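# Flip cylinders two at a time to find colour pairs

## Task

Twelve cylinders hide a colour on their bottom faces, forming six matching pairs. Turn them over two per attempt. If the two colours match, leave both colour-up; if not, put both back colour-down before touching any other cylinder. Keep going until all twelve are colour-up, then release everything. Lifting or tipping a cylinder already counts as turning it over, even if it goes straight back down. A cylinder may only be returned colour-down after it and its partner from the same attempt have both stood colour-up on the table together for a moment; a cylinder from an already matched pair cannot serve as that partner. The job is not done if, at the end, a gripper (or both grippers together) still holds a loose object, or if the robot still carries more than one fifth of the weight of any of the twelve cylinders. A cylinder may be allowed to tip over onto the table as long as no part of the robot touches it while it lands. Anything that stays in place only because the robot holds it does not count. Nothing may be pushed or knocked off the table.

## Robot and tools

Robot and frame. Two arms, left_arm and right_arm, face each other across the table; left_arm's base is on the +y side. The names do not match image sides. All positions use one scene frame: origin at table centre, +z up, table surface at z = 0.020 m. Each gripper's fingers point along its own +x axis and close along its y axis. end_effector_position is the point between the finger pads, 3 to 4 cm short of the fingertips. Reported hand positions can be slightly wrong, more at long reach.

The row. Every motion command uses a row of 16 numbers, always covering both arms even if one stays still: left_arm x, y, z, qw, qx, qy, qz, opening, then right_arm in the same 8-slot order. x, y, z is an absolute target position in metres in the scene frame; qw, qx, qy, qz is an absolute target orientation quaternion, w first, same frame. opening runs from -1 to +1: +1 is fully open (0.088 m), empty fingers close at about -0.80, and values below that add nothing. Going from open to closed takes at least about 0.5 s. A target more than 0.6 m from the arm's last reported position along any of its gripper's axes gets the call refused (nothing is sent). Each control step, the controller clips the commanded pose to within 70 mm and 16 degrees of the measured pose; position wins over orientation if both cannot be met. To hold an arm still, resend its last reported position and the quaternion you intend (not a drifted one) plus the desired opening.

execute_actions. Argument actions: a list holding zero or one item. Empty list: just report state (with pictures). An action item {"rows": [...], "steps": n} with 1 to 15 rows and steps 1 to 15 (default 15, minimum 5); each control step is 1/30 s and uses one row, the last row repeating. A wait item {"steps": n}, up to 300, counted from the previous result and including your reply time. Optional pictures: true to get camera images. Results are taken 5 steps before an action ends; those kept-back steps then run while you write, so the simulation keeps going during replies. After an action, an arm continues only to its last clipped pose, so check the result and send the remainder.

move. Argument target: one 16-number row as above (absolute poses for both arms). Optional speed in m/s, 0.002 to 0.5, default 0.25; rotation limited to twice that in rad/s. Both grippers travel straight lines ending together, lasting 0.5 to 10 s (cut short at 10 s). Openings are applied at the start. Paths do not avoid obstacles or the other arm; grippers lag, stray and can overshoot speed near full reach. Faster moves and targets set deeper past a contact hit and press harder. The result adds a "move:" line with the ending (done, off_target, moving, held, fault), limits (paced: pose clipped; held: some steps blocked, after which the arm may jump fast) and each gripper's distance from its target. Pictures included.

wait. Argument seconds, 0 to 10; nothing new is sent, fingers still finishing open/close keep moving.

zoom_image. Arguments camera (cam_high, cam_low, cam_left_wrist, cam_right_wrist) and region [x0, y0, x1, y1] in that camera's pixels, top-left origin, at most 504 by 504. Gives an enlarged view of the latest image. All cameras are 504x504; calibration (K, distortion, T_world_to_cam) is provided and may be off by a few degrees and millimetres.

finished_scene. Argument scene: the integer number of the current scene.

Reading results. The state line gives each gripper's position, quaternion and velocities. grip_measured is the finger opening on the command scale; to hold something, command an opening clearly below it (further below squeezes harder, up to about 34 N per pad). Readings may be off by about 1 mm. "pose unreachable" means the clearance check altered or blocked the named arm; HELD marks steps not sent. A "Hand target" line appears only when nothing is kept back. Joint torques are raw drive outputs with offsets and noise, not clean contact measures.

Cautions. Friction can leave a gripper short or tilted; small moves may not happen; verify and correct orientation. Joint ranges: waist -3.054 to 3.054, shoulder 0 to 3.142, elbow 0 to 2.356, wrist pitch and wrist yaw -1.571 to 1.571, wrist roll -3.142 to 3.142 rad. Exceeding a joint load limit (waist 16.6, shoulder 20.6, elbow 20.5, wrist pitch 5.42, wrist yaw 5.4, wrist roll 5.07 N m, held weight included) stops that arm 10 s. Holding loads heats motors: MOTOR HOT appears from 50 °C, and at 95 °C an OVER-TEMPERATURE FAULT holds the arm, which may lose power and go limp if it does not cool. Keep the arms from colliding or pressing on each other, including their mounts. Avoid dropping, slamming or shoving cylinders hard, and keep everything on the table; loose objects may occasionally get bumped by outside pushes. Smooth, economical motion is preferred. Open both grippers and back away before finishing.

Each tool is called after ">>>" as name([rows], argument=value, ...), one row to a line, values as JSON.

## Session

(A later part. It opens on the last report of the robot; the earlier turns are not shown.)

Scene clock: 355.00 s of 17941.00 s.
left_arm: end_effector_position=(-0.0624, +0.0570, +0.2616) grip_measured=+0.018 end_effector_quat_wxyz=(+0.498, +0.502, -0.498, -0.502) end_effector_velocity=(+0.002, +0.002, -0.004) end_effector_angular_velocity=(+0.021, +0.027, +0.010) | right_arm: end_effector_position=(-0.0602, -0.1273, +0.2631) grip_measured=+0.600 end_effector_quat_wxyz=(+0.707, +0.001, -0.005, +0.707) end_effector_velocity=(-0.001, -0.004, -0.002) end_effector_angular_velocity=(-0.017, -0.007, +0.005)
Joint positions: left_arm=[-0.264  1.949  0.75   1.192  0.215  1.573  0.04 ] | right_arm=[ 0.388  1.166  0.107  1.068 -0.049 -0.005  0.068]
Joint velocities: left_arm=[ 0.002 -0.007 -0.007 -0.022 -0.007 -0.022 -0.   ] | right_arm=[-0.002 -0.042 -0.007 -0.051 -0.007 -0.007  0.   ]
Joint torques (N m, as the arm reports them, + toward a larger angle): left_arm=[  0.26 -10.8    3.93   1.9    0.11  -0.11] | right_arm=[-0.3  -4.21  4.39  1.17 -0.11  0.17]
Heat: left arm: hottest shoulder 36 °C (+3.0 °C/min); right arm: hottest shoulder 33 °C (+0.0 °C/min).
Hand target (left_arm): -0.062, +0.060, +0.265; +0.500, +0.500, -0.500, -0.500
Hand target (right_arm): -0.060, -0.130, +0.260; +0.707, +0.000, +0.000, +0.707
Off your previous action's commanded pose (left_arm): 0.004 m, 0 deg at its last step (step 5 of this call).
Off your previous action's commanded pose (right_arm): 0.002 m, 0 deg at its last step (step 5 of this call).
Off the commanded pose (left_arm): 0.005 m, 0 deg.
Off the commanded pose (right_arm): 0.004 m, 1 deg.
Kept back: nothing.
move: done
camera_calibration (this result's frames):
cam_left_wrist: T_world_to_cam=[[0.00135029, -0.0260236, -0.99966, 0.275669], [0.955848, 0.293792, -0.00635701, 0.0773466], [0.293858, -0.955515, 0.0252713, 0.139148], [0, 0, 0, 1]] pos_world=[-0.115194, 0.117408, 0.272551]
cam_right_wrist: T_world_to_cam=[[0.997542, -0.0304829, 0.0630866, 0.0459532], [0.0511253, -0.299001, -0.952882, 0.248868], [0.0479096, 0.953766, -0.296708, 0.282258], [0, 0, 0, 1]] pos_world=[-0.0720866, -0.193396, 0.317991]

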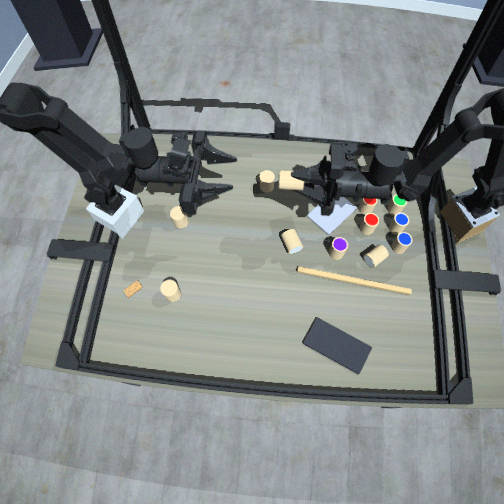

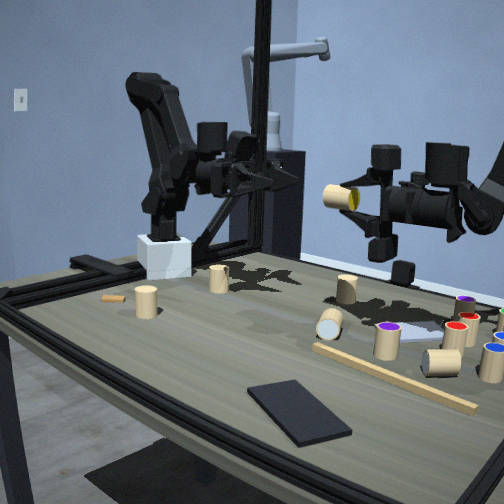

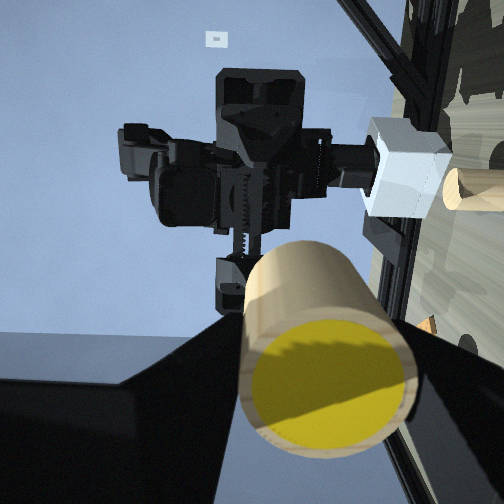

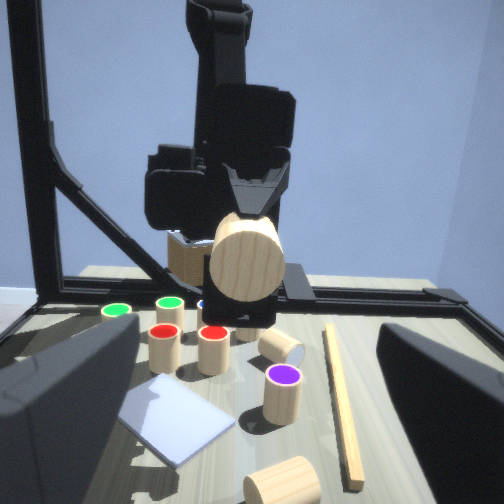

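>>> move(target=[0.21,0.30,0.16,0,0.707,0,-0.707,-0.4,0.14,-0.24,0.14,0.5,-0.5,0.5,0.5,0.6], speed=0.4)

>>> move(target=[0.21,0.30,0.077,0,0.707,0,-0.707,-0.4,0.14,-0.24,0.072,0.5,-0.5,0.5,0.5,0.6], speed=0.13)

>>> execute_actions([
  {"rows":[[0.21,0.30,0.077,0,0.707,0,-0.707,0.6,0.14,-0.24,0.072,0.5,-0.5,0.5,0.5,-0.4]]},
])

>>> move(target=[0.21,0.30,0.16,0,0.707,0,-0.707,0.6,0.14,-0.24,0.16,0.5,-0.5,0.5,0.5,-0.4])

>>> move(target=[-0.062,0.10,0.264,0.5,0.5,-0.5,-0.5,0.6,-0.06,-0.04,0.26,0.707,0,0,0.707,-0.4], speed=0.4)

>>> move(target=[-0.062,0.016,0.265,0.5,0.5,-0.5,-0.5,0.6,-0.06,-0.04,0.26,0.707,0,0,0.707,-0.4], speed=0.15)

>>> execute_actions([
  {"rows":[[-0.062,0.016,0.265,0.5,0.5,-0.5,-0.5,-0.4,-0.06,-0.04,0.26,0.707,0,0,0.707,-0.4]]},
])

>>> execute_actions([
  {"rows":[[-0.062,0.016,0.265,0.5,0.5,-0.5,-0.5,-0.4,-0.06,-0.04,0.26,0.707,0,0,0.707,0.6]]},
])

>>> move(target=[-0.062,0.06,0.265,0.5,0.5,-0.5,-0.5,-0.4,-0.06,-0.13,0.26,0.707,0,0,0.707,0.6])

>>> move(target=[0.15,0.09,0.16,0,0.707,0,-0.707,-0.4,-0.064,-0.256,0.14,0.5,-0.5,0.5,0.5,0.6], speed=0.4)

Scene clock: 358.30 s of 17941.00 s.
left_arm: end_effector_position=(+0.2104, +0.2985, +0.1614) grip_measured=+0.016 end_effector_quat_wxyz=(+0.008, +0.710, -0.000, -0.705) end_effector_velocity=(-0.002, -0.001, +0.004) end_effector_angular_velocity=(+0.016, +0.010, -0.015) | right_arm: end_effector_position=(+0.1363, -0.2406, +0.1418) grip_measured=+0.600 end_effector_quat_wxyz=(+0.497, -0.497, +0.498, +0.507) end_effector_velocity=(+0.001, -0.001, -0.000) end_effector_angular_velocity=(-0.010, +0.000, +0.005)
Joint positions: left_arm=[ 0.5    2.163  1.667 -1.062  0.005  2.54   0.04 ] | right_arm=[-0.385  1.693  1.023 -0.903 -0.014 -0.829  0.068]
Joint velocities: left_arm=[-0.007  0.007  0.027 -0.037 -0.007  0.007 -0.   ] | right_arm=[-0.002  0.007  0.007 -0.007  0.007 -0.007 -0.   ]
Joint torques (N m, as the arm reports them, + toward a larger angle): left_arm=[ 0.16 -9.2   6.38  0.15 -0.15  0.19] | right_arm=[-0.34 -6.33  6.61 -0.11 -0.02 -0.23]
Heat: left arm: hottest shoulder 37 °C (+3.0 °C/min); right arm: hottest shoulder 33 °C (+0.0 °C/min).
Hand target (left_arm): +0.213, +0.299, +0.158; +0.004, +0.708, +0.002, -0.706
Hand target (right_arm): +0.138, -0.241, +0.141; +0.494, -0.499, +0.500, +0.506
Off the commanded pose (left_arm): 0.002 m, 1 deg.
Off the commanded pose (right_arm): 0.004 m, 1 deg.
Kept back: nothing.
move: done
camera_calibration (this result's frames):
cam_left_wrist: T_world_to_cam=[[-0.0101044, 0.998964, -0.0443712, -0.276388], [0.953615, 0.0229776, 0.300152, -0.223177], [0.300861, -0.0392802, -0.952859, 0.175169], [0, 0, 0, 1]] pos_world=[0.15733, 0.28811, 0.221635]
cam_right_wrist: T_world_to_cam=[[0.997617, 0.0661913, 0.0194819, -0.116471], [0.0574028, -0.952854, 0.29795, -0.246182], [0.0382851, -0.296122, -0.954383, 0.138774], [0, 0, 0, 1]] pos_world=[0.125012, -0.185772, 0.208062]

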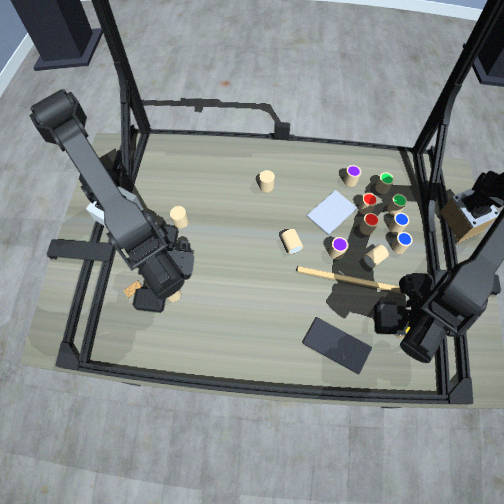

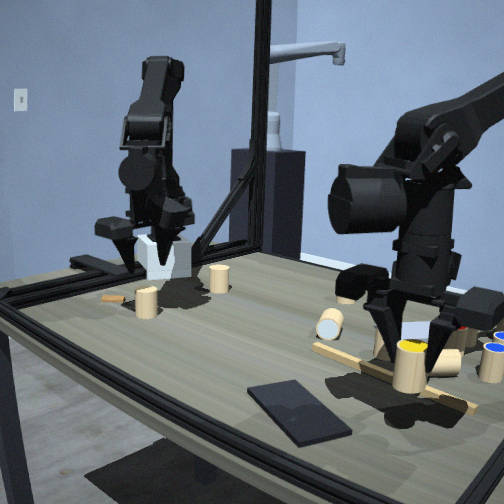

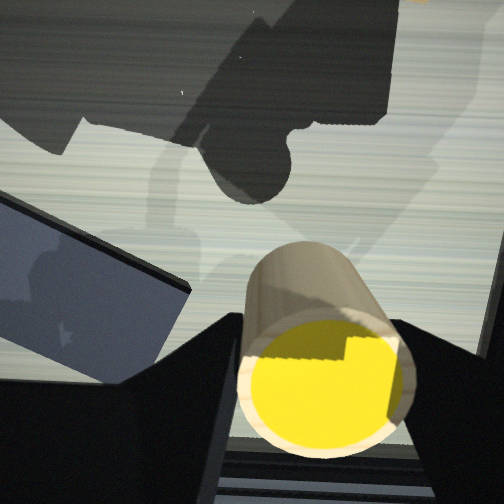

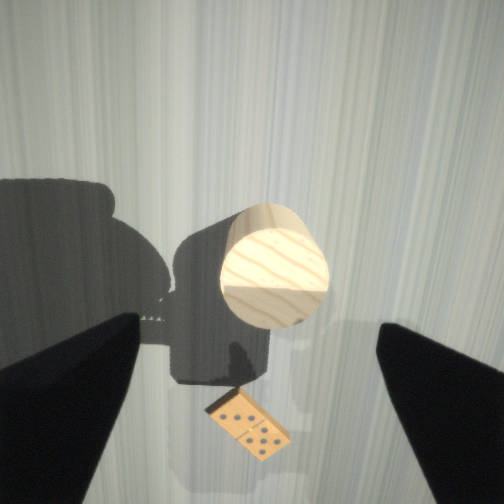

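Scene clock: 359.43 s of 17941.00 s.
left_arm: end_effector_position=(+0.2140, +0.2968, +0.0875) grip_measured=+0.016 end_effector_quat_wxyz=(+0.007, +0.714, -0.005, -0.700) end_effector_velocity=(-0.004, +0.005, -0.002) end_effector_angular_velocity=(+0.021, +0.019, +0.025) | right_arm: end_effector_position=(+0.1420, -0.2375, +0.0773) grip_measured=+0.600 end_effector_quat_wxyz=(+0.504, -0.501, +0.493, +0.502) end_effector_velocity=(-0.003, -0.002, -0.004) end_effector_angular_velocity=(-0.010, +0.021, +0.005)
Joint positions: left_arm=[ 0.5    2.274  1.536 -0.808  0.002  2.548  0.04 ] | right_arm=[-0.385  1.84   0.903 -0.617 -0.003 -0.827  0.068]
Joint velocities: left_arm=[ 0.002  0.002 -0.002 -0.022 -0.007 -0.022 -0.   ] | right_arm=[-0.002  0.012 -0.002 -0.007 -0.007 -0.007 -0.   ]
Joint torques (N m, as the arm reports them, + toward a larger angle): left_arm=[ 0.13 -8.9   3.72  0.48  0.    0.11] | right_arm=[-0.01 -6.59  3.45  0.28 -0.01  0.19]
Heat: left arm: hottest shoulder 37 °C (+3.0 °C/min); right arm: hottest shoulder 33 °C (+0.0 °C/min).
Hand target (left_arm): +0.210, +0.300, +0.077; +0.000, +0.707, +0.000, -0.707
Hand target (right_arm): +0.139, -0.240, +0.072; +0.500, -0.500, +0.500, +0.500
Off the commanded pose (left_arm): 0.012 m, 1 deg.
Off the commanded pose (right_arm): 0.006 m, 1 deg.
Kept back: nothing.
move: off_target (left_arm)
camera_calibration (this result's frames):
cam_left_wrist: T_world_to_cam=[[-0.00154052, 0.998791, -0.049139, -0.279222], [0.949659, 0.0168556, 0.312833, -0.20279], [0.313283, -0.0461833, -0.948536, 0.102556], [0, 0, 0, 1]] pos_world=[0.160022, 0.287039, 0.146997]
cam_right_wrist: T_world_to_cam=[[0.997131, 0.0636875, 0.040921, -0.123342], [0.0488635, -0.954356, 0.294647, -0.223245], [0.0578185, -0.291802, -0.95473, 0.0761948], [0, 0, 0, 1]] pos_world=[0.129491, -0.182966, 0.143571]

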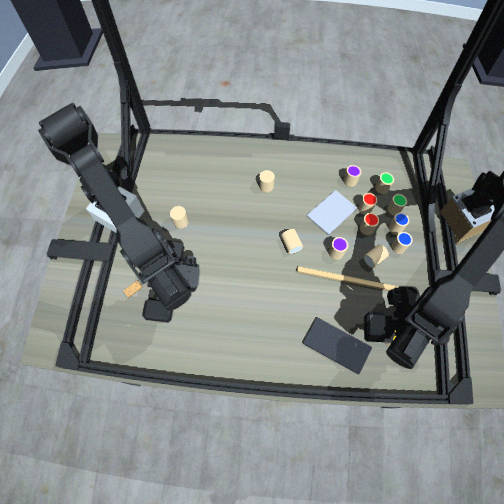

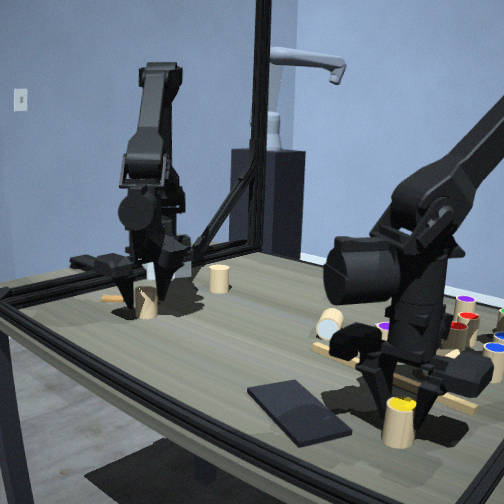

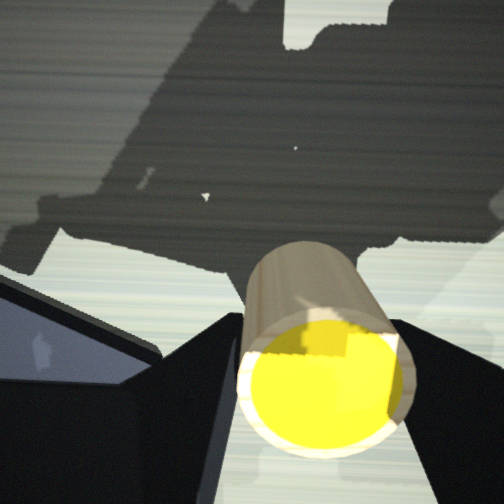

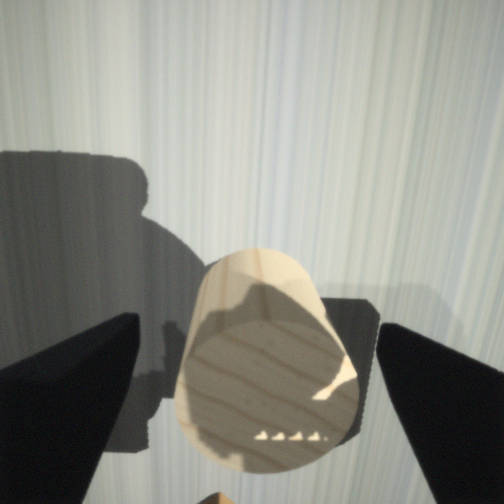

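Scene clock: 359.77 s of 17941.00 s.
left_arm: end_effector_position=(+0.2140, +0.2967, +0.0857) grip_measured=+0.543 end_effector_quat_wxyz=(+0.006, +0.714, -0.004, -0.700) end_effector_velocity=(-0.003, -0.000, +0.000) end_effector_angular_velocity=(+0.010, +0.002, +0.000) | right_arm: end_effector_position=(+0.1420, -0.2376, +0.0765) grip_measured=+0.022 end_effector_quat_wxyz=(+0.504, -0.501, +0.493, +0.502) end_effector_velocity=(-0.000, -0.002, +0.001) end_effector_angular_velocity=(+0.004, +0.007, +0.000)
Joint positions: left_arm=[ 0.5    2.278  1.536 -0.805  0.002  2.548  0.066] | right_arm=[-0.385  1.843  0.903 -0.616 -0.003 -0.826  0.04 ]
Joint velocities: left_arm=[-0.007 -0.002 -0.002 -0.007 -0.007 -0.007  0.021] | right_arm=[-0.007 -0.007 -0.002 -0.007 -0.007 -0.007 -0.   ]
Joint torques (N m, as the arm reports them, + toward a larger angle): left_arm=[ 0.02 -9.42  3.69  0.45 -0.04  0.09] | right_arm=[-0.04 -6.62  3.75  0.3  -0.02  0.18]
Heat: left arm: hottest shoulder 37 °C (+3.0 °C/min); right arm: hottest shoulder 33 °C (+0.0 °C/min).
Steps of this call (steps 1 to 10: the first 10 steps of this action). Readings (end_effector_position):
1: left_arm (+0.2141, +0.2967, +0.0875) | right_arm (+0.1421, -0.2374, +0.0772)
2: left_arm (+0.2142, +0.2967, +0.0875) | right_arm (+0.1421, -0.2375, +0.0770)
4: left_arm (+0.2144, +0.2965, +0.0872) | right_arm (+0.1420, -0.2376, +0.0767)
8: left_arm (+0.2141, +0.2967, +0.0858) | right_arm (+0.1420, -0.2376, +0.0765)
10: the state above

Scene clock: 361.10 s of 17941.00 s.
left_arm: end_effector_position=(+0.2073, +0.3012, +0.1541) grip_measured=+0.600 end_effector_quat_wxyz=(-0.001, +0.702, +0.003, -0.712) end_effector_velocity=(-0.006, -0.001, +0.004) end_effector_angular_velocity=(+0.006, +0.022, +0.000) | right_arm: end_effector_position=(+0.1384, -0.2409, +0.1544) grip_measured=+0.022 end_effector_quat_wxyz=(+0.493, -0.500, +0.504, +0.502) end_effector_velocity=(-0.002, +0.001, +0.005) end_effector_angular_velocity=(+0.004, +0.007, +0.010)
Joint positions: left_arm=[ 0.5    2.178  1.661 -1.069  0.002  2.548  0.068] | right_arm=[-0.385  1.689  1.073 -0.971 -0.003 -0.826  0.04 ]
Joint velocities: left_arm=[-0.007 -0.002  0.012 -0.037  0.007 -0.007  0.   ] | right_arm=[ 0.002 -0.007  0.012 -0.022 -0.007 -0.007 -0.   ]
Joint torques (N m, as the arm reports them, + toward a larger angle): left_arm=[  0.08 -12.41   5.98   0.03  -0.08   0.09] | right_arm=[-0.03 -9.05  6.83 -0.12 -0.03  0.17]
Heat: left arm: hottest shoulder 37 °C (+3.0 °C/min); right arm: hottest shoulder 33 °C (+0.0 °C/min).
Hand target (left_arm): +0.210, +0.300, +0.160; +0.000, +0.707, -0.000, -0.707
Hand target (right_arm): +0.141, -0.239, +0.160; +0.500, -0.500, +0.500, +0.500
Off your previous action's commanded pose (left_arm): 0.010 m, 1 deg at its last step (step 5 of this call).
Off your previous action's commanded pose (right_arm): 0.005 m, 1 deg at its last step (step 5 of this call).
Off the commanded pose (left_arm): 0.007 m, 1 deg.
Off the commanded pose (right_arm): 0.006 m, 1 deg.
Kept back: nothing.
move: done
camera_calibration (this result's frames):
cam_left_wrist: T_world_to_cam=[[-0.00281953, 0.999649, -0.0263301, -0.283931], [0.959719, 0.0101025, 0.280781, -0.212503], [0.280948, -0.0244779, -0.959411, 0.169913], [0, 0, 0, 1]] pos_world=[0.155406, 0.290137, 0.215207]
cam_right_wrist: T_world_to_cam=[[0.997828, 0.0639488, 0.0157869, -0.118837], [0.0557391, -0.947475, 0.314936, -0.251491], [0.0350975, -0.313372, -0.948981, 0.146069], [0, 0, 0, 1]] pos_world=[0.12747, -0.184908, 0.219696]

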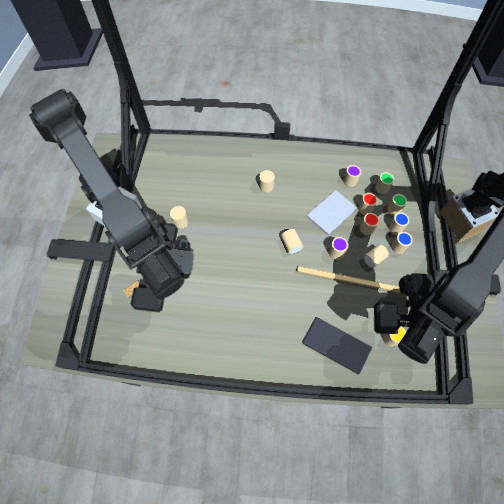

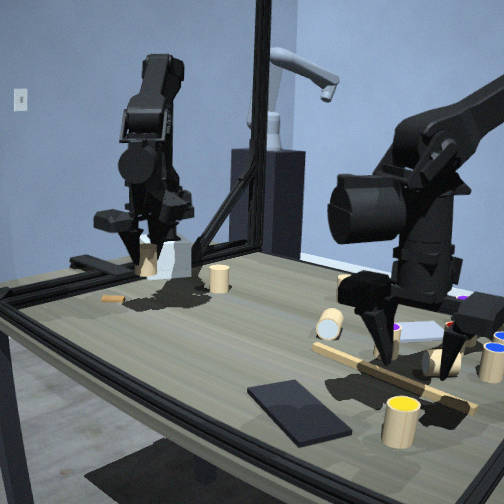

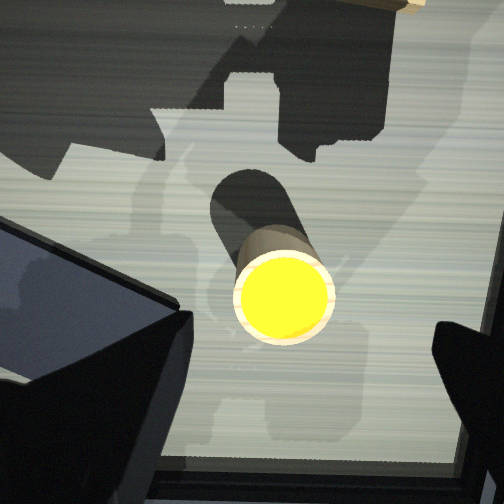

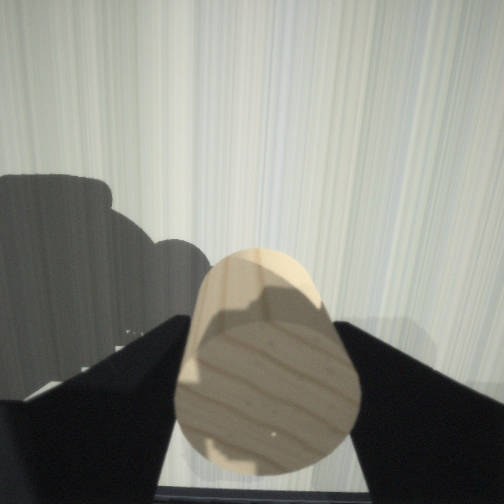

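Scene clock: 363.77 s of 17941.00 s.
left_arm: end_effector_position=(-0.0635, +0.1004, +0.2741) grip_measured=+0.600 end_effector_quat_wxyz=(+0.500, +0.495, -0.508, -0.497) end_effector_velocity=(+0.002, +0.001, -0.001) end_effector_angular_velocity=(-0.007, +0.006, +0.019) | right_arm: end_effector_position=(-0.0579, -0.0396, +0.2627) grip_measured=+0.022 end_effector_quat_wxyz=(+0.711, -0.005, -0.009, +0.703) end_effector_velocity=(+0.000, +0.000, -0.001) end_effector_angular_velocity=(+0.007, -0.022, -0.005)
Joint positions: left_arm=[-0.231  1.805  0.578  1.244  0.258  1.573  0.068] | right_arm=[ 0.402  1.606  0.416  1.196 -0.024 -0.019  0.04 ]
Joint velocities: left_arm=[-0.002  0.007 -0.007  0.022 -0.022 -0.007 -0.   ] | right_arm=[ 0.002  0.012 -0.002  0.022  0.007 -0.022 -0.   ]
Joint torques (N m, as the arm reports them, + toward a larger angle): left_arm=[-0.15 -6.06  3.75  1.86 -0.17 -0.05] | right_arm=[ 0.26 -5.56  4.57  1.62  0.05  0.2 ]
Heat: left arm: hottest shoulder 37 °C (+3.0 °C/min); right arm: hottest shoulder 33 °C (+0.0 °C/min).
Hand target (left_arm): -0.065, +0.101, +0.266; +0.498, +0.498, -0.501, -0.503
Hand target (right_arm): -0.059, -0.040, +0.259; +0.711, -0.005, -0.004, +0.703
Off the commanded pose (left_arm): 0.010 m, 1 deg.
Off the commanded pose (right_arm): 0.003 m, 1 deg.
Kept back: nothing.
move: off_target (left_arm)
camera_calibration (this result's frames):
cam_left_wrist: T_world_to_cam=[[0.00574794, -0.0486387, -0.9988, 0.291607], [0.958642, 0.284492, -0.00833709, 0.0674212], [0.284556, -0.957444, 0.0482624, 0.173857], [0, 0, 0, 1]] pos_world=[-0.115781, 0.161461, 0.283428]
cam_right_wrist: T_world_to_cam=[[0.996175, -0.0406301, 0.0773542, 0.0420448], [0.0615175, -0.302555, -0.951145, 0.274574], [0.062049, 0.952266, -0.298899, 0.199666], [0, 0, 0, 1]] pos_world=[-0.0711642, -0.105353, 0.317587]

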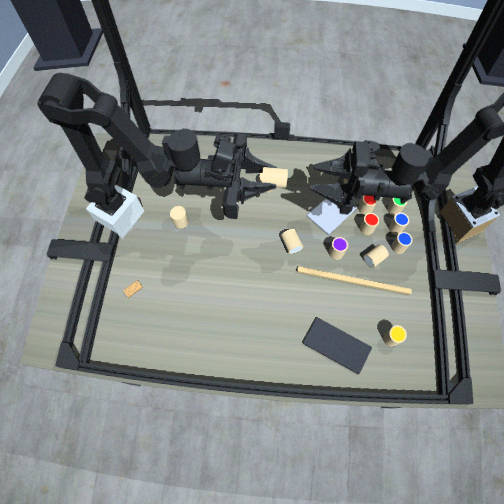

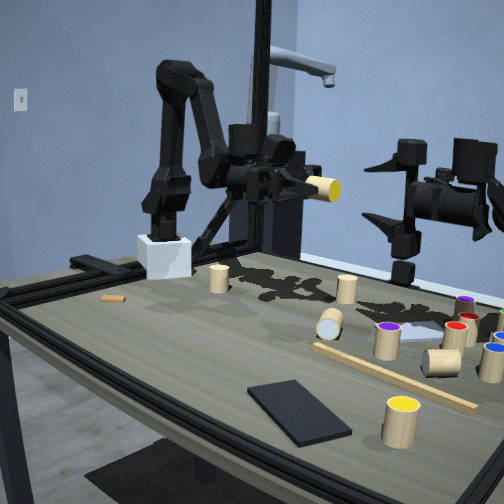

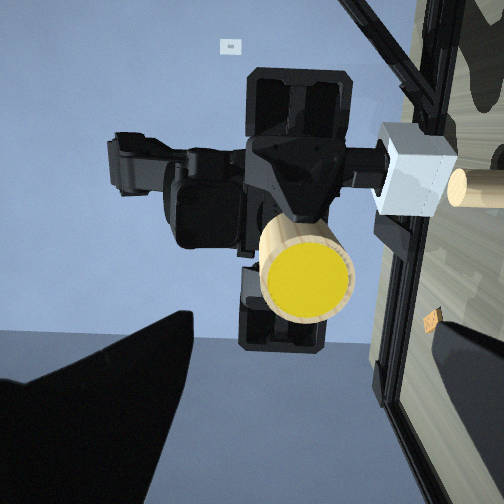

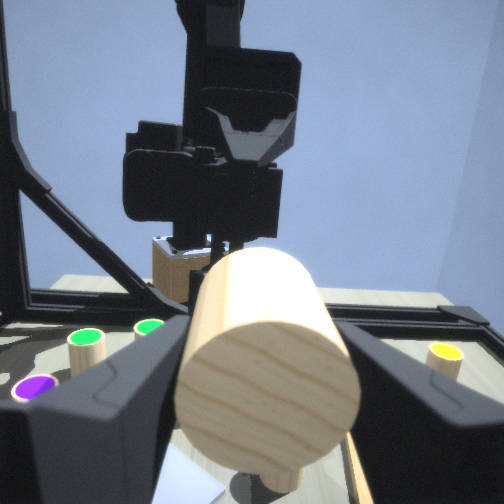

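Scene clock: 364.87 s of 17941.00 s.
left_arm: end_effector_position=(-0.0616, +0.0194, +0.2691) grip_measured=+0.600 end_effector_quat_wxyz=(+0.501, +0.499, -0.503, -0.497) end_effector_velocity=(+0.000, -0.003, -0.001) end_effector_angular_velocity=(+0.002, +0.008, +0.005) | right_arm: end_effector_position=(-0.0587, -0.0395, +0.2627) grip_measured=+0.022 end_effector_quat_wxyz=(+0.709, -0.000, -0.004, +0.705) end_effector_velocity=(-0.000, -0.000, -0.003) end_effector_angular_velocity=(-0.012, +0.008, +0.005)
Joint positions: left_arm=[-0.284  2.032  0.918  1.122  0.195  1.573  0.068] | right_arm=[ 0.402  1.607  0.416  1.197 -0.03  -0.006  0.04 ]
Joint velocities: left_arm=[-0.002  0.007  0.012 -0.007 -0.007 -0.007 -0.   ] | right_arm=[-0.002  0.002 -0.002 -0.007 -0.007  0.007 -0.001]
Joint torques (N m, as the arm reports them, + toward a larger angle): left_arm=[-0.32 -8.14  6.14  1.51 -0.08 -0.13] | right_arm=[ 0.22 -5.91  4.59  1.63 -0.12  0.19]
Heat: left arm: hottest shoulder 37 °C (+3.0 °C/min); right arm: hottest shoulder 33 °C (+0.0 °C/min).
Hand target (left_arm): -0.062, +0.016, +0.265; +0.500, +0.500, -0.500, -0.500
Hand target (right_arm): -0.060, -0.040, +0.260; +0.707, -0.000, -0.000, +0.707
Off the commanded pose (left_arm): 0.005 m, 0 deg.
Off the commanded pose (right_arm): 0.003 m, 1 deg.
Kept back: nothing.
move: done
camera_calibration (this result's frames):
cam_left_wrist: T_world_to_cam=[[0.0036904, -0.0409541, -0.999154, 0.282462], [0.955865, 0.293681, -0.00850714, 0.0883005], [0.293782, -0.955026, 0.0402305, 0.0986858], [0, 0, 0, 1]] pos_world=[-0.114438, 0.0798832, 0.279004]
cam_right_wrist: T_world_to_cam=[[0.997322, -0.0352675, 0.0640706, 0.046613], [0.0504893, -0.301792, -0.952036, 0.274272], [0.052912, 0.952721, -0.299203, 0.199258], [0, 0, 0, 1]] pos_world=[-0.0708791, -0.10542, 0.317749]

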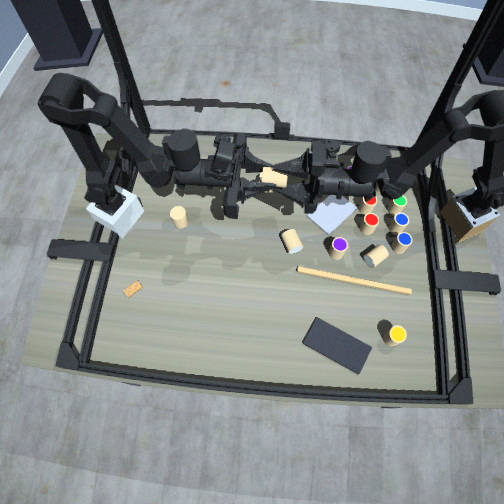

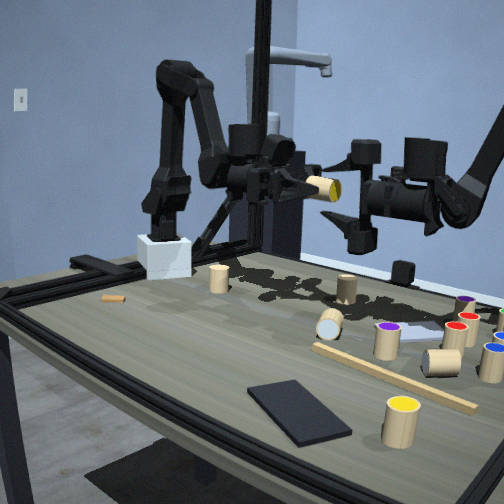

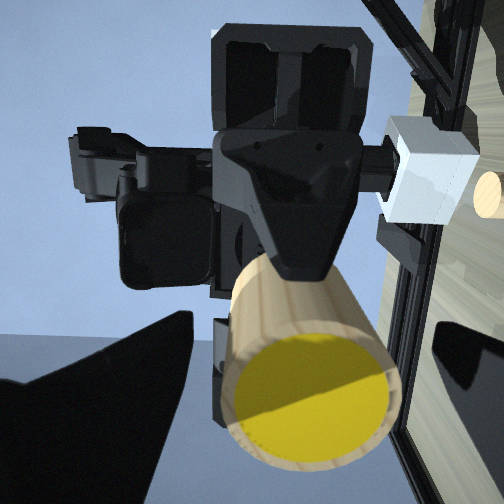

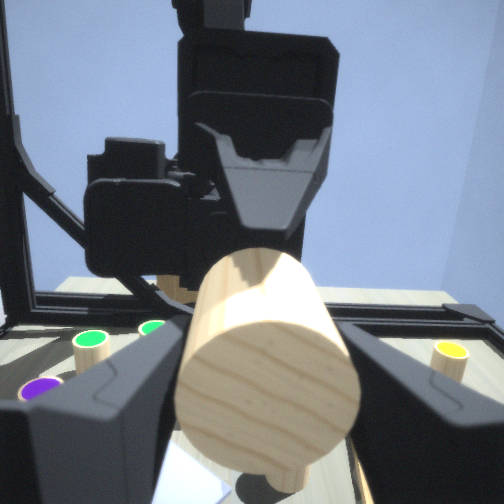

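Scene clock: 365.20 s of 17941.00 s.
left_arm: end_effector_position=(-0.0617, +0.0185, +0.2705) grip_measured=+0.021 end_effector_quat_wxyz=(+0.502, +0.498, -0.504, -0.496) end_effector_velocity=(+0.002, +0.001, -0.004) end_effector_angular_velocity=(+0.022, +0.012, +0.010) | right_arm: end_effector_position=(-0.0587, -0.0398, +0.2618) grip_measured=+0.022 end_effector_quat_wxyz=(+0.709, -0.000, -0.003, +0.705) end_effector_velocity=(+0.002, -0.001, +0.003) end_effector_angular_velocity=(+0.012, +0.007, +0.000)
Joint positions: left_arm=[-0.284  2.033  0.922  1.122  0.195  1.572  0.04 ] | right_arm=[ 0.402  1.608  0.414  1.198 -0.03  -0.005  0.04 ]
Joint velocities: left_arm=[ 0.002 -0.002 -0.002 -0.022 -0.007 -0.007 -0.   ] | right_arm=[-0.007 -0.007 -0.002  0.007 -0.007  0.007 -0.   ]
Joint torques (N m, as the arm reports them, + toward a larger angle): left_arm=[-0.15 -8.19  5.81  1.42 -0.05 -0.04] | right_arm=[ 0.22 -6.11  4.85  1.59 -0.12  0.17]
Heat: left arm: hottest shoulder 37 °C (+3.0 °C/min); right arm: hottest shoulder 33 °C (+0.0 °C/min).
Steps of this call (steps 1 to 10: the first 10 steps of this action). Readings (end_effector_position):
1: left_arm (-0.0616, +0.0193, +0.2690) | right_arm (-0.0587, -0.0395, +0.2627)
2: left_arm (-0.0616, +0.0192, +0.2690) | right_arm (-0.0587, -0.0395, +0.2627)
4: left_arm (-0.0616, +0.0190, +0.2697) | right_arm (-0.0587, -0.0395, +0.2625)
8: left_arm (-0.0617, +0.0185, +0.2705) | right_arm (-0.0587, -0.0398, +0.2618)
10: the state above

Scene clock: 365.70 s of 17941.00 s.
left_arm: end_effector_position=(-0.0616, +0.0184, +0.2680) grip_measured=+0.020 end_effector_quat_wxyz=(+0.500, +0.499, -0.502, -0.498) end_effector_velocity=(-0.000, +0.000, -0.001) end_effector_angular_velocity=(-0.002, -0.008, +0.005) | right_arm: end_effector_position=(-0.0587, -0.0399, +0.2621) grip_measured=+0.546 end_effector_quat_wxyz=(+0.709, +0.000, -0.003, +0.705) end_effector_velocity=(-0.000, -0.001, -0.008) end_effector_angular_velocity=(-0.032, +0.008, +0.005)
Joint positions: left_arm=[-0.284  2.036  0.922  1.118  0.195  1.572  0.04 ] | right_arm=[ 0.402  1.608  0.413  1.199 -0.03  -0.005  0.066]
Joint velocities: left_arm=[-0.002  0.002 -0.002  0.007 -0.007  0.007 -0.   ] | right_arm=[-0.002  0.002 -0.007 -0.022 -0.007  0.007  0.016]
Joint torques (N m, as the arm reports them, + toward a larger angle): left_arm=[-0.1  -8.06  5.89  1.58 -0.15 -0.14] | right_arm=[ 0.22 -6.06  4.82  1.44 -0.11  0.16]
Heat: left arm: hottest shoulder 37 °C (+3.0 °C/min); right arm: hottest shoulder 33 °C (+0.0 °C/min).
Off your previous action's commanded pose (left_arm): 0.006 m, 1 deg at its last step (step 5 of this call).
Off your previous action's commanded pose (right_arm): 0.002 m, 0 deg at its last step (step 5 of this call).
Steps of this call (steps 1 to 5: the last 5 steps of your previous action; steps 6 to 15: the first 10 steps of this action). Readings (end_effector_position):
6: left_arm (-0.0617, +0.0185, +0.2705) | right_arm (-0.0587, -0.0399, +0.2616)
7: left_arm (-0.0617, +0.0185, +0.2705) | right_arm (-0.0587, -0.0399, +0.2616)
9: left_arm (-0.0617, +0.0185, +0.2700) | right_arm (-0.0587, -0.0398, +0.2618)
13: left_arm (-0.0616, +0.0184, +0.2680) | right_arm (-0.0588, -0.0399, +0.2621)
15: the state above

Scene clock: 367.10 s of 17941.00 s.
left_arm: end_effector_position=(-0.0622, +0.0569, +0.2622) grip_measured=+0.018 end_effector_quat_wxyz=(+0.499, +0.502, -0.499, -0.501) end_effector_velocity=(-0.001, +0.003, -0.003) end_effector_angular_velocity=(+0.012, +0.010, +0.005) | right_arm: end_effector_position=(-0.0604, -0.1272, +0.2634) grip_measured=+0.600 end_effector_quat_wxyz=(+0.707, +0.001, -0.005, +0.707) end_effector_velocity=(+0.001, -0.004, +0.001) end_effector_angular_velocity=(-0.002, -0.007, -0.000)
Joint positions: left_arm=[-0.264  1.949  0.75   1.193  0.215  1.572  0.04 ] | right_arm=[ 0.388  1.166  0.107  1.069 -0.049 -0.005  0.068]
Joint velocities: left_arm=[-0.002 -0.007 -0.012 -0.007 -0.007 -0.007 -0.   ] | right_arm=[-0.007 -0.042 -0.007 -0.037 -0.007 -0.007  0.   ]
Joint torques (N m, as the arm reports them, + toward a larger angle): left_arm=[  0.3  -10.87   3.72   1.92   0.11  -0.05] | right_arm=[-0.35 -4.2   4.39  1.2  -0.12  0.17]
Heat: left arm: hottest shoulder 37 °C (+3.0 °C/min); right arm: hottest shoulder 33 °C (+0.0 °C/min).
Hand target (left_arm): -0.062, +0.060, +0.265; +0.500, +0.500, -0.500, -0.500
Hand target (right_arm): -0.060, -0.130, +0.260; +0.707, +0.000, -0.000, +0.707
Off your previous action's commanded pose (left_arm): 0.004 m, 0 deg at its last step (step 5 of this call).
Off your previous action's commanded pose (right_arm): 0.002 m, 0 deg at its last step (step 5 of this call).
Off the commanded pose (left_arm): 0.004 m, 0 deg.
Off the commanded pose (right_arm): 0.004 m, 1 deg.
Kept back: nothing.
move: done
camera_calibration (this result's frames):
cam_left_wrist: T_world_to_cam=[[0.000542627, -0.0275136, -0.999621, 0.276221], [0.955728, 0.294153, -0.00757748, 0.0774735], [0.294251, -0.955362, 0.0264551, 0.138668], [0, 0, 0, 1]] pos_world=[-0.114997, 0.117289, 0.273035]
cam_right_wrist: T_world_to_cam=[[0.997552, -0.0301505, 0.0631005, 0.0460932], [0.0512746, -0.298255, -0.953108, 0.249279], [0.0475567, 0.95401, -0.295979, 0.282082], [0, 0, 0, 1]] pos_world=[-0.0721769, -0.19337, 0.318172]

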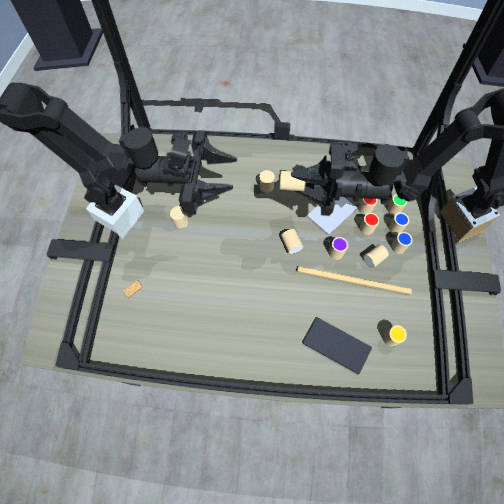

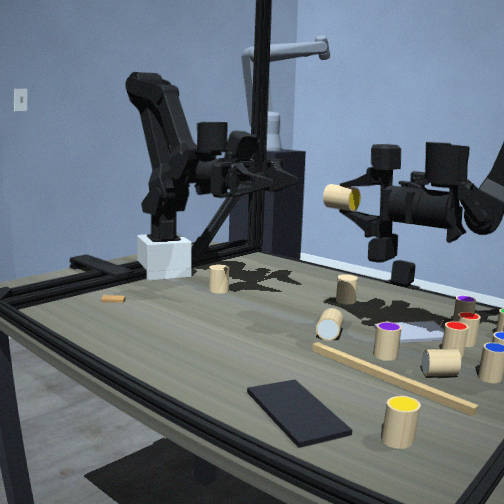

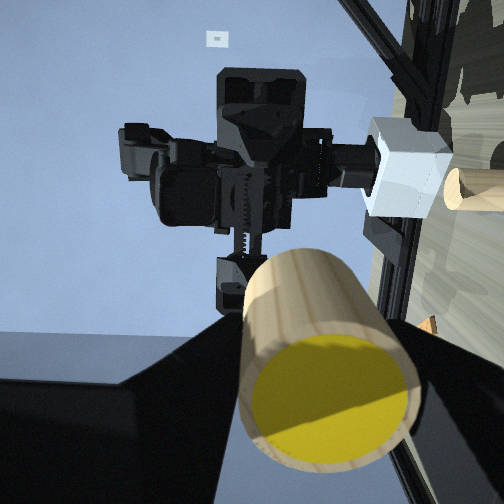

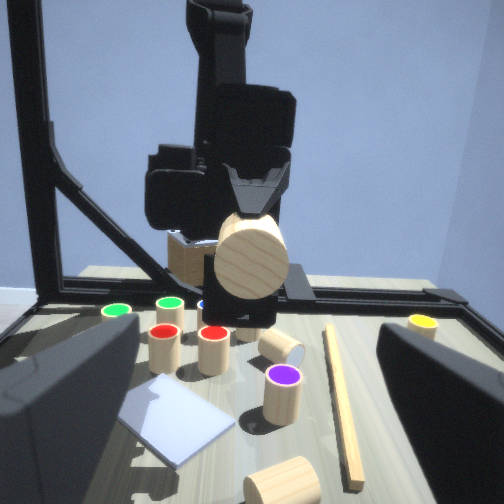

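Scene clock: 369.73 s of 17941.00 s.
left_arm: end_effector_position=(+0.1498, +0.0894, +0.1643) grip_measured=+0.016 end_effector_quat_wxyz=(+0.049, +0.731, -0.041, -0.680) end_effector_velocity=(-0.002, +0.003, -0.002) end_effector_angular_velocity=(+0.021, +0.009, +0.020) | right_arm: end_effector_position=(-0.0638, -0.2587, +0.1403) grip_measured=+0.600 end_effector_quat_wxyz=(+0.496, -0.499, +0.500, +0.505) end_effector_velocity=(-0.002, -0.006, -0.002) end_effector_angular_velocity=(-0.031, +0.023, -0.015)
Joint positions: left_arm=[ 0.093  2.553  2.349 -1.22   0.007  2.132  0.04 ] | right_arm=[ 0.406  1.269  0.636 -0.936 -0.008 -0.038  0.068]
Joint velocities: left_arm=[-0.002  0.007  0.007 -0.022 -0.007 -0.022  0.   ] | right_arm=[-0.007  0.007 -0.002 -0.022 -0.022  0.007 -0.   ]
Joint torques (N m, as the arm reports them, + toward a larger angle): left_arm=[  0.03 -11.96   7.16   0.44  -0.08   0.15] | right_arm=[ 0.29 -3.23  6.77 -0.08  0.02  0.  ]
Heat: left arm: hottest shoulder 38 °C (+3.0 °C/min); right arm: hottest elbow 33 °C (+0.0 °C/min).
Hand target (left_arm): +0.151, +0.089, +0.158; +0.044, +0.730, -0.038, -0.681
Hand target (right_arm): -0.064, -0.257, +0.141; +0.496, -0.501, +0.499, +0.504
Off the commanded pose (left_arm): 0.004 m, 8 deg.
Off the commanded pose (right_arm): 0.003 m, 1 deg.
joint sent to its limit (left arm) — the command would take joint 3 (elbow) past its upper limit, so that joint was sent only as far as its limit.
Kept back: nothing.
move: off_target (left_arm)
camera_calibration (this result's frames):
cam_left_wrist: T_world_to_cam=[[-0.00356285, 0.987117, -0.159959, -0.0488804], [0.931813, 0.0613304, 0.35772, -0.171065], [0.362922, -0.147777, -0.920027, 0.182927], [0, 0, 0, 1]] pos_world=[0.0928381, 0.0857747, 0.221673]
cam_right_wrist: T_world_to_cam=[[0.997555, 0.0663783, 0.0218429, 0.0841277], [0.0565979, -0.950801, 0.304587, -0.251941], [0.0409862, -0.302607, -0.952234, 0.137827], [0, 0, 0, 1]] pos_world=[-0.0753117, -0.203423, 0.206144]

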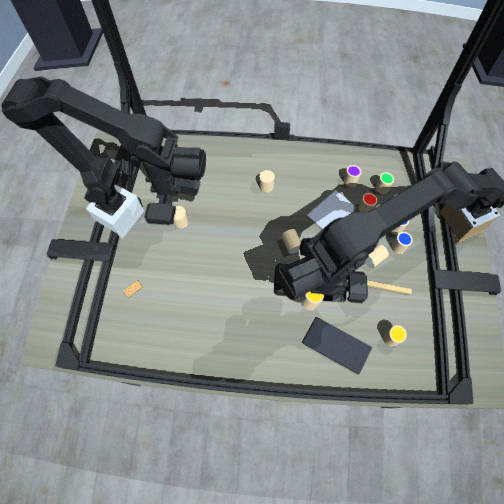

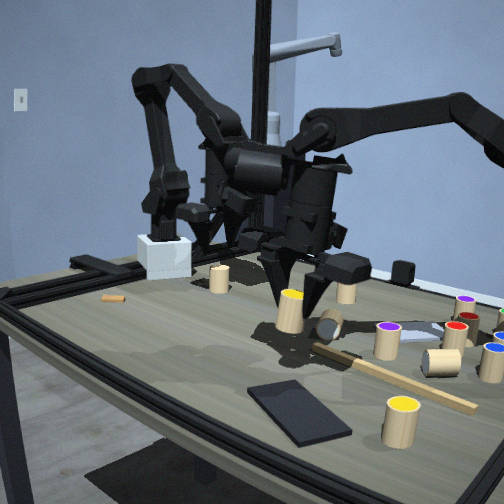

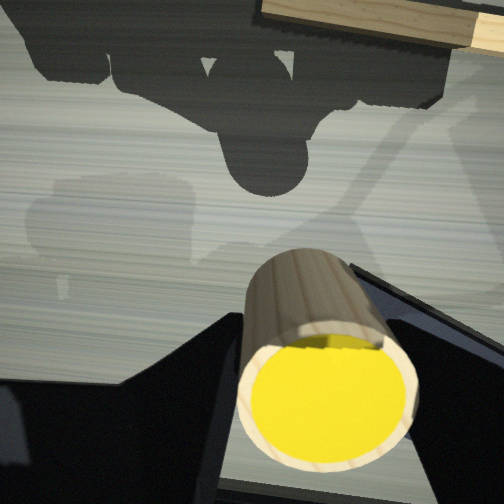

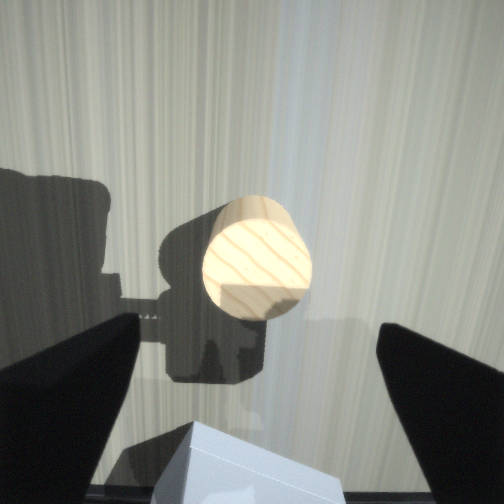

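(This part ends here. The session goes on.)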